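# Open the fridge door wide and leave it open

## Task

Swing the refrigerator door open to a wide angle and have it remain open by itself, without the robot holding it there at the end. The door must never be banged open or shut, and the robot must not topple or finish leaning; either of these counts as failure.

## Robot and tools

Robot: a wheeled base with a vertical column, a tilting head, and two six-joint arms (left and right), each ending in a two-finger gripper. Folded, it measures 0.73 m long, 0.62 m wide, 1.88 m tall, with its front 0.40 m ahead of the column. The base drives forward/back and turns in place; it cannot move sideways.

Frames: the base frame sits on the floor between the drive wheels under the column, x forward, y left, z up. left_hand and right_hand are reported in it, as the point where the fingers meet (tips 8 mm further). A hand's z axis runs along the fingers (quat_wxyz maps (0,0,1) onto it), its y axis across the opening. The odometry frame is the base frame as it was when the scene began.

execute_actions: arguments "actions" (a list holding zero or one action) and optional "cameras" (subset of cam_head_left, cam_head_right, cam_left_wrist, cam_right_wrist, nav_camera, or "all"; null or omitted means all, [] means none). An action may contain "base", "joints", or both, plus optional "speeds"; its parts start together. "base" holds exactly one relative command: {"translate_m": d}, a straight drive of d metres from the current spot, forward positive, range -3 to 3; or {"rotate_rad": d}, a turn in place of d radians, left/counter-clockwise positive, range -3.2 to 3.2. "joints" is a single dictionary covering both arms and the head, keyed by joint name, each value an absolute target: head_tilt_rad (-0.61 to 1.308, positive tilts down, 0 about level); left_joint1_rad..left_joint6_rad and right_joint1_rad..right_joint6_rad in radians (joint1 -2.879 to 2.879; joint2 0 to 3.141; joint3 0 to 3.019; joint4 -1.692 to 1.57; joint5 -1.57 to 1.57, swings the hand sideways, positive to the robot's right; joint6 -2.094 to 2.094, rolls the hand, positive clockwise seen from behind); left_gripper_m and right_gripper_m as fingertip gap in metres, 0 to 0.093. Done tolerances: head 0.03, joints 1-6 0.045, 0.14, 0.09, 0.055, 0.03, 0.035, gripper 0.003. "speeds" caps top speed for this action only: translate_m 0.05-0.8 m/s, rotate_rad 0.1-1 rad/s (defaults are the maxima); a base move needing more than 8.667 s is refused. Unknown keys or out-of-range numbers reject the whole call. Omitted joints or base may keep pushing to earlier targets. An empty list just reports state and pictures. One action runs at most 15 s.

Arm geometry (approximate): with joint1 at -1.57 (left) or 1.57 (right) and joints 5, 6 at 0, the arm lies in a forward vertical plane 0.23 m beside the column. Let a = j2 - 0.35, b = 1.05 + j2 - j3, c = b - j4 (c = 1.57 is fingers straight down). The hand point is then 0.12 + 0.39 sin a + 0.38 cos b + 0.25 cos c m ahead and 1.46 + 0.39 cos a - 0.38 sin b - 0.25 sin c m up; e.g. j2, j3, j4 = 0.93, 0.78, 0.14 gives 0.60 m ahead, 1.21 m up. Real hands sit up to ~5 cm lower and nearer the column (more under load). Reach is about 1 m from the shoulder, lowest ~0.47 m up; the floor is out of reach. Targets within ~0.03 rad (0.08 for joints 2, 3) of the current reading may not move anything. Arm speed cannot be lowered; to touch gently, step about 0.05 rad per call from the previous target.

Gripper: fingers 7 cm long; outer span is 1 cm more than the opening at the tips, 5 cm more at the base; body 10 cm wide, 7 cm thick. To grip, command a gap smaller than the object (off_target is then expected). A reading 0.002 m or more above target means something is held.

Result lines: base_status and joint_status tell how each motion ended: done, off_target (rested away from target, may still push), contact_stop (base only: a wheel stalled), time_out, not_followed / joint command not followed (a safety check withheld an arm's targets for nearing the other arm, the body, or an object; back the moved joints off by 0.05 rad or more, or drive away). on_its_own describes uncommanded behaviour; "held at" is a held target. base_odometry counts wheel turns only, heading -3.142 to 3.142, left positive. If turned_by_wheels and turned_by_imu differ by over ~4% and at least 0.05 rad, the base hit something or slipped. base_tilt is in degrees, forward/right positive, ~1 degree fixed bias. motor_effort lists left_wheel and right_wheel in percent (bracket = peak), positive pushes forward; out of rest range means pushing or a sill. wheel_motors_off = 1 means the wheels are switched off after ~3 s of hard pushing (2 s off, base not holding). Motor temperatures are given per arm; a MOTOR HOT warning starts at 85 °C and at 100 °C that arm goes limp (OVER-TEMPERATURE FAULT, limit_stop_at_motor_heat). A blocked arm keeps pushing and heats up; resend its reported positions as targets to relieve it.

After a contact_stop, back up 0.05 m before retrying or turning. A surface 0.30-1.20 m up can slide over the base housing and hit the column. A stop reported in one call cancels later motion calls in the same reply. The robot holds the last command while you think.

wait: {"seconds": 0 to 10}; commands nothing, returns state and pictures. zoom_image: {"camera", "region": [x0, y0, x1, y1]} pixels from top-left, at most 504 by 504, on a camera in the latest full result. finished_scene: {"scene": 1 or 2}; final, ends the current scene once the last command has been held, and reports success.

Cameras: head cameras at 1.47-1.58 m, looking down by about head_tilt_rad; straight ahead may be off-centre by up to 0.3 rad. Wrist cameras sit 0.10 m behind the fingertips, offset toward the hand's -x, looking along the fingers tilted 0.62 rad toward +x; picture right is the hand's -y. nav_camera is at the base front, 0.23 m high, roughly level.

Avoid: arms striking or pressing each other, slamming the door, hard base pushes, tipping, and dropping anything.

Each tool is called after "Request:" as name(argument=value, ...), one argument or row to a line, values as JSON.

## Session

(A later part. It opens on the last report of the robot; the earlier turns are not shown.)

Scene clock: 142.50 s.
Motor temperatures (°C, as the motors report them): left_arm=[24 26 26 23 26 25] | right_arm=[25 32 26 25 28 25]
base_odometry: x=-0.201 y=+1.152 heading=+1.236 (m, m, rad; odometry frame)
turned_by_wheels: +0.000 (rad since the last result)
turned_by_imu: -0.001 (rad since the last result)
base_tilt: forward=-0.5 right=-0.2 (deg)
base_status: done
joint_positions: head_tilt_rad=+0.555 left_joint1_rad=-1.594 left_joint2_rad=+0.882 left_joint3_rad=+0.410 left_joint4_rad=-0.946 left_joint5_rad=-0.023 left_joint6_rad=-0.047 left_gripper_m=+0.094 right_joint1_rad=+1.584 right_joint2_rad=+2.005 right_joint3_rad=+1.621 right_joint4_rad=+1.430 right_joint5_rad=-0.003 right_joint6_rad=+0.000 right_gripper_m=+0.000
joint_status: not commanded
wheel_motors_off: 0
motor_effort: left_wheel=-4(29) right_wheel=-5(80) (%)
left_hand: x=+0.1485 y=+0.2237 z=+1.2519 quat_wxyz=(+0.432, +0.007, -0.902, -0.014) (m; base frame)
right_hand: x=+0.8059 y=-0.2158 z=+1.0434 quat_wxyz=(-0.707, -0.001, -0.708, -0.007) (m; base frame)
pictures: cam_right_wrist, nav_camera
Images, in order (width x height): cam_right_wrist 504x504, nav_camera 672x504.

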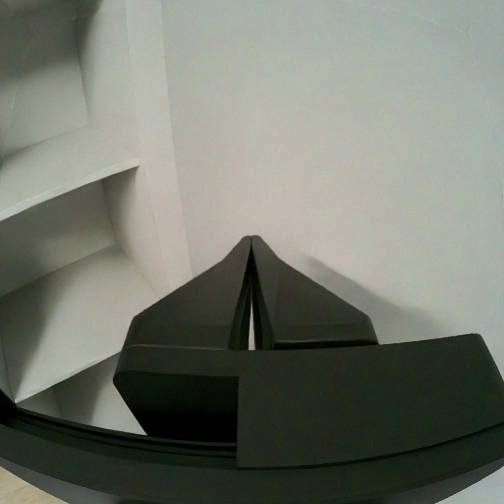

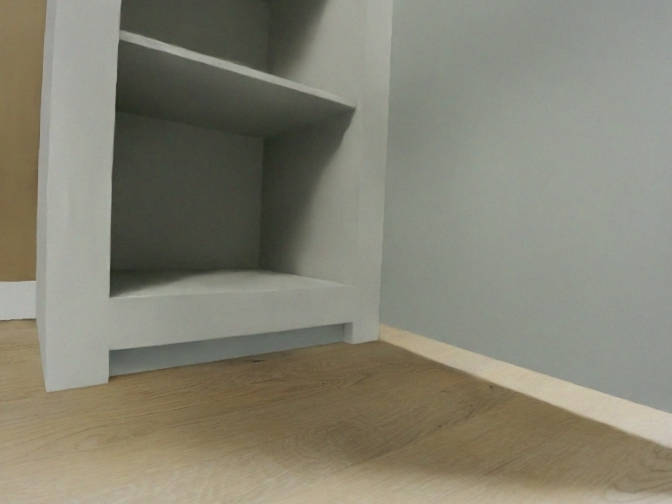

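Request:
execute_actions(
  actions=[
    {"base":{"translate_m":0.13},"speeds":{"translate_m":0.08}},
  ],
  cameras=["nav_camera"],
)

Request:
execute_actions(
  actions=[
    {"base":{"translate_m":-0.1}},
  ],
  cameras=["nav_camera"],
)

Scene clock: 157.40 s.
Motor temperatures (°C, as the motors report them): left_arm=[24 26 26 23 26 25] | right_arm=[25 32 26 25 28 25]
base_odometry: x=-0.158 y=+1.274 heading=+1.235 (m, m, rad; odometry frame)
turned_by_wheels: -0.001 (rad since the last result)
turned_by_imu: -0.003 (rad since the last result)
base_tilt: forward=-0.6 right=-0.2 (deg)
base_status: done
joint_positions: head_tilt_rad=+0.555 left_joint1_rad=-1.594 left_joint2_rad=+0.882 left_joint3_rad=+0.412 left_joint4_rad=-0.946 left_joint5_rad=-0.023 left_joint6_rad=-0.047 left_gripper_m=+0.094 right_joint1_rad=+1.584 right_joint2_rad=+2.005 right_joint3_rad=+1.621 right_joint4_rad=+1.430 right_joint5_rad=-0.003 right_joint6_rad=+0.000 right_gripper_m=+0.000
joint_status: not commanded
wheel_motors_off: 0
motor_effort: left_wheel=-2(88) right_wheel=+3(31) (%)
left_hand: x=+0.1492 y=+0.2237 z=+1.2517 quat_wxyz=(+0.432, +0.007, -0.902, -0.014) (m; base frame)
right_hand: x=+0.8061 y=-0.2158 z=+1.0436 quat_wxyz=(-0.707, -0.001, -0.708, -0.007) (m; base frame)
pictures: nav_camera
Images, in order (width x height): nav_camera 672x504.

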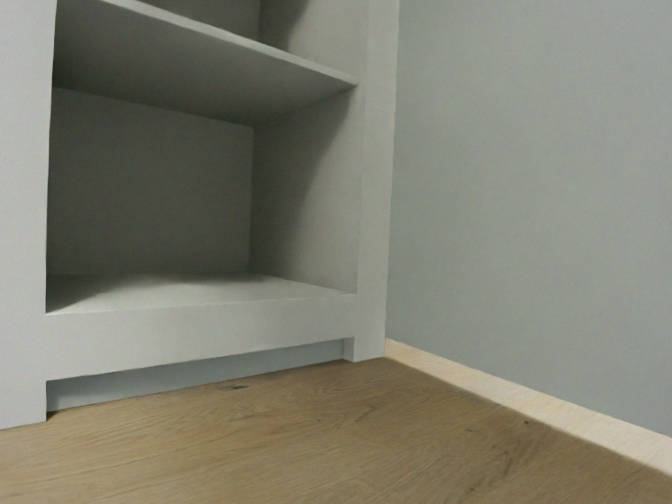

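Scene clock: 159.00 s.
Motor temperatures (°C, as the motors report them): left_arm=[24 26 26 23 26 25] | right_arm=[25 32 26 25 28 25]
base_odometry: x=-0.191 y=+1.180 heading=+1.236 (m, m, rad; odometry frame)
turned_by_wheels: +0.001 (rad since the last result)
turned_by_imu: +0.001 (rad since the last result)
base_tilt: forward=-0.7 right=-0.3 (deg)
base_status: done
joint_positions: head_tilt_rad=+0.555 left_joint1_rad=-1.594 left_joint2_rad=+0.882 left_joint3_rad=+0.410 left_joint4_rad=-0.946 left_joint5_rad=-0.023 left_joint6_rad=-0.047 left_gripper_m=+0.094 right_joint1_rad=+1.584 right_joint2_rad=+2.005 right_joint3_rad=+1.620 right_joint4_rad=+1.431 right_joint5_rad=-0.003 right_joint6_rad=+0.000 right_gripper_m=+0.000
joint_status: not commanded
wheel_motors_off: 0
motor_effort: left_wheel=+3(52) right_wheel=-8(73) (%)
left_hand: x=+0.1481 y=+0.2237 z=+1.2520 quat_wxyz=(+0.432, +0.007, -0.902, -0.014) (m; base frame)
right_hand: x=+0.8060 y=-0.2158 z=+1.0438 quat_wxyz=(-0.707, -0.001, -0.708, -0.007) (m; base frame)
pictures: nav_camera
Images, in order (width x height): nav_camera 672x504.

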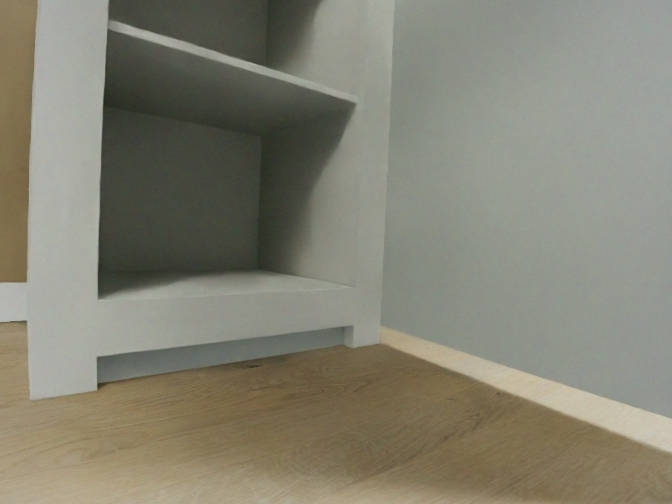

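Request:
finished_scene(
  scene=2,
)

The scene is finished: the task was done.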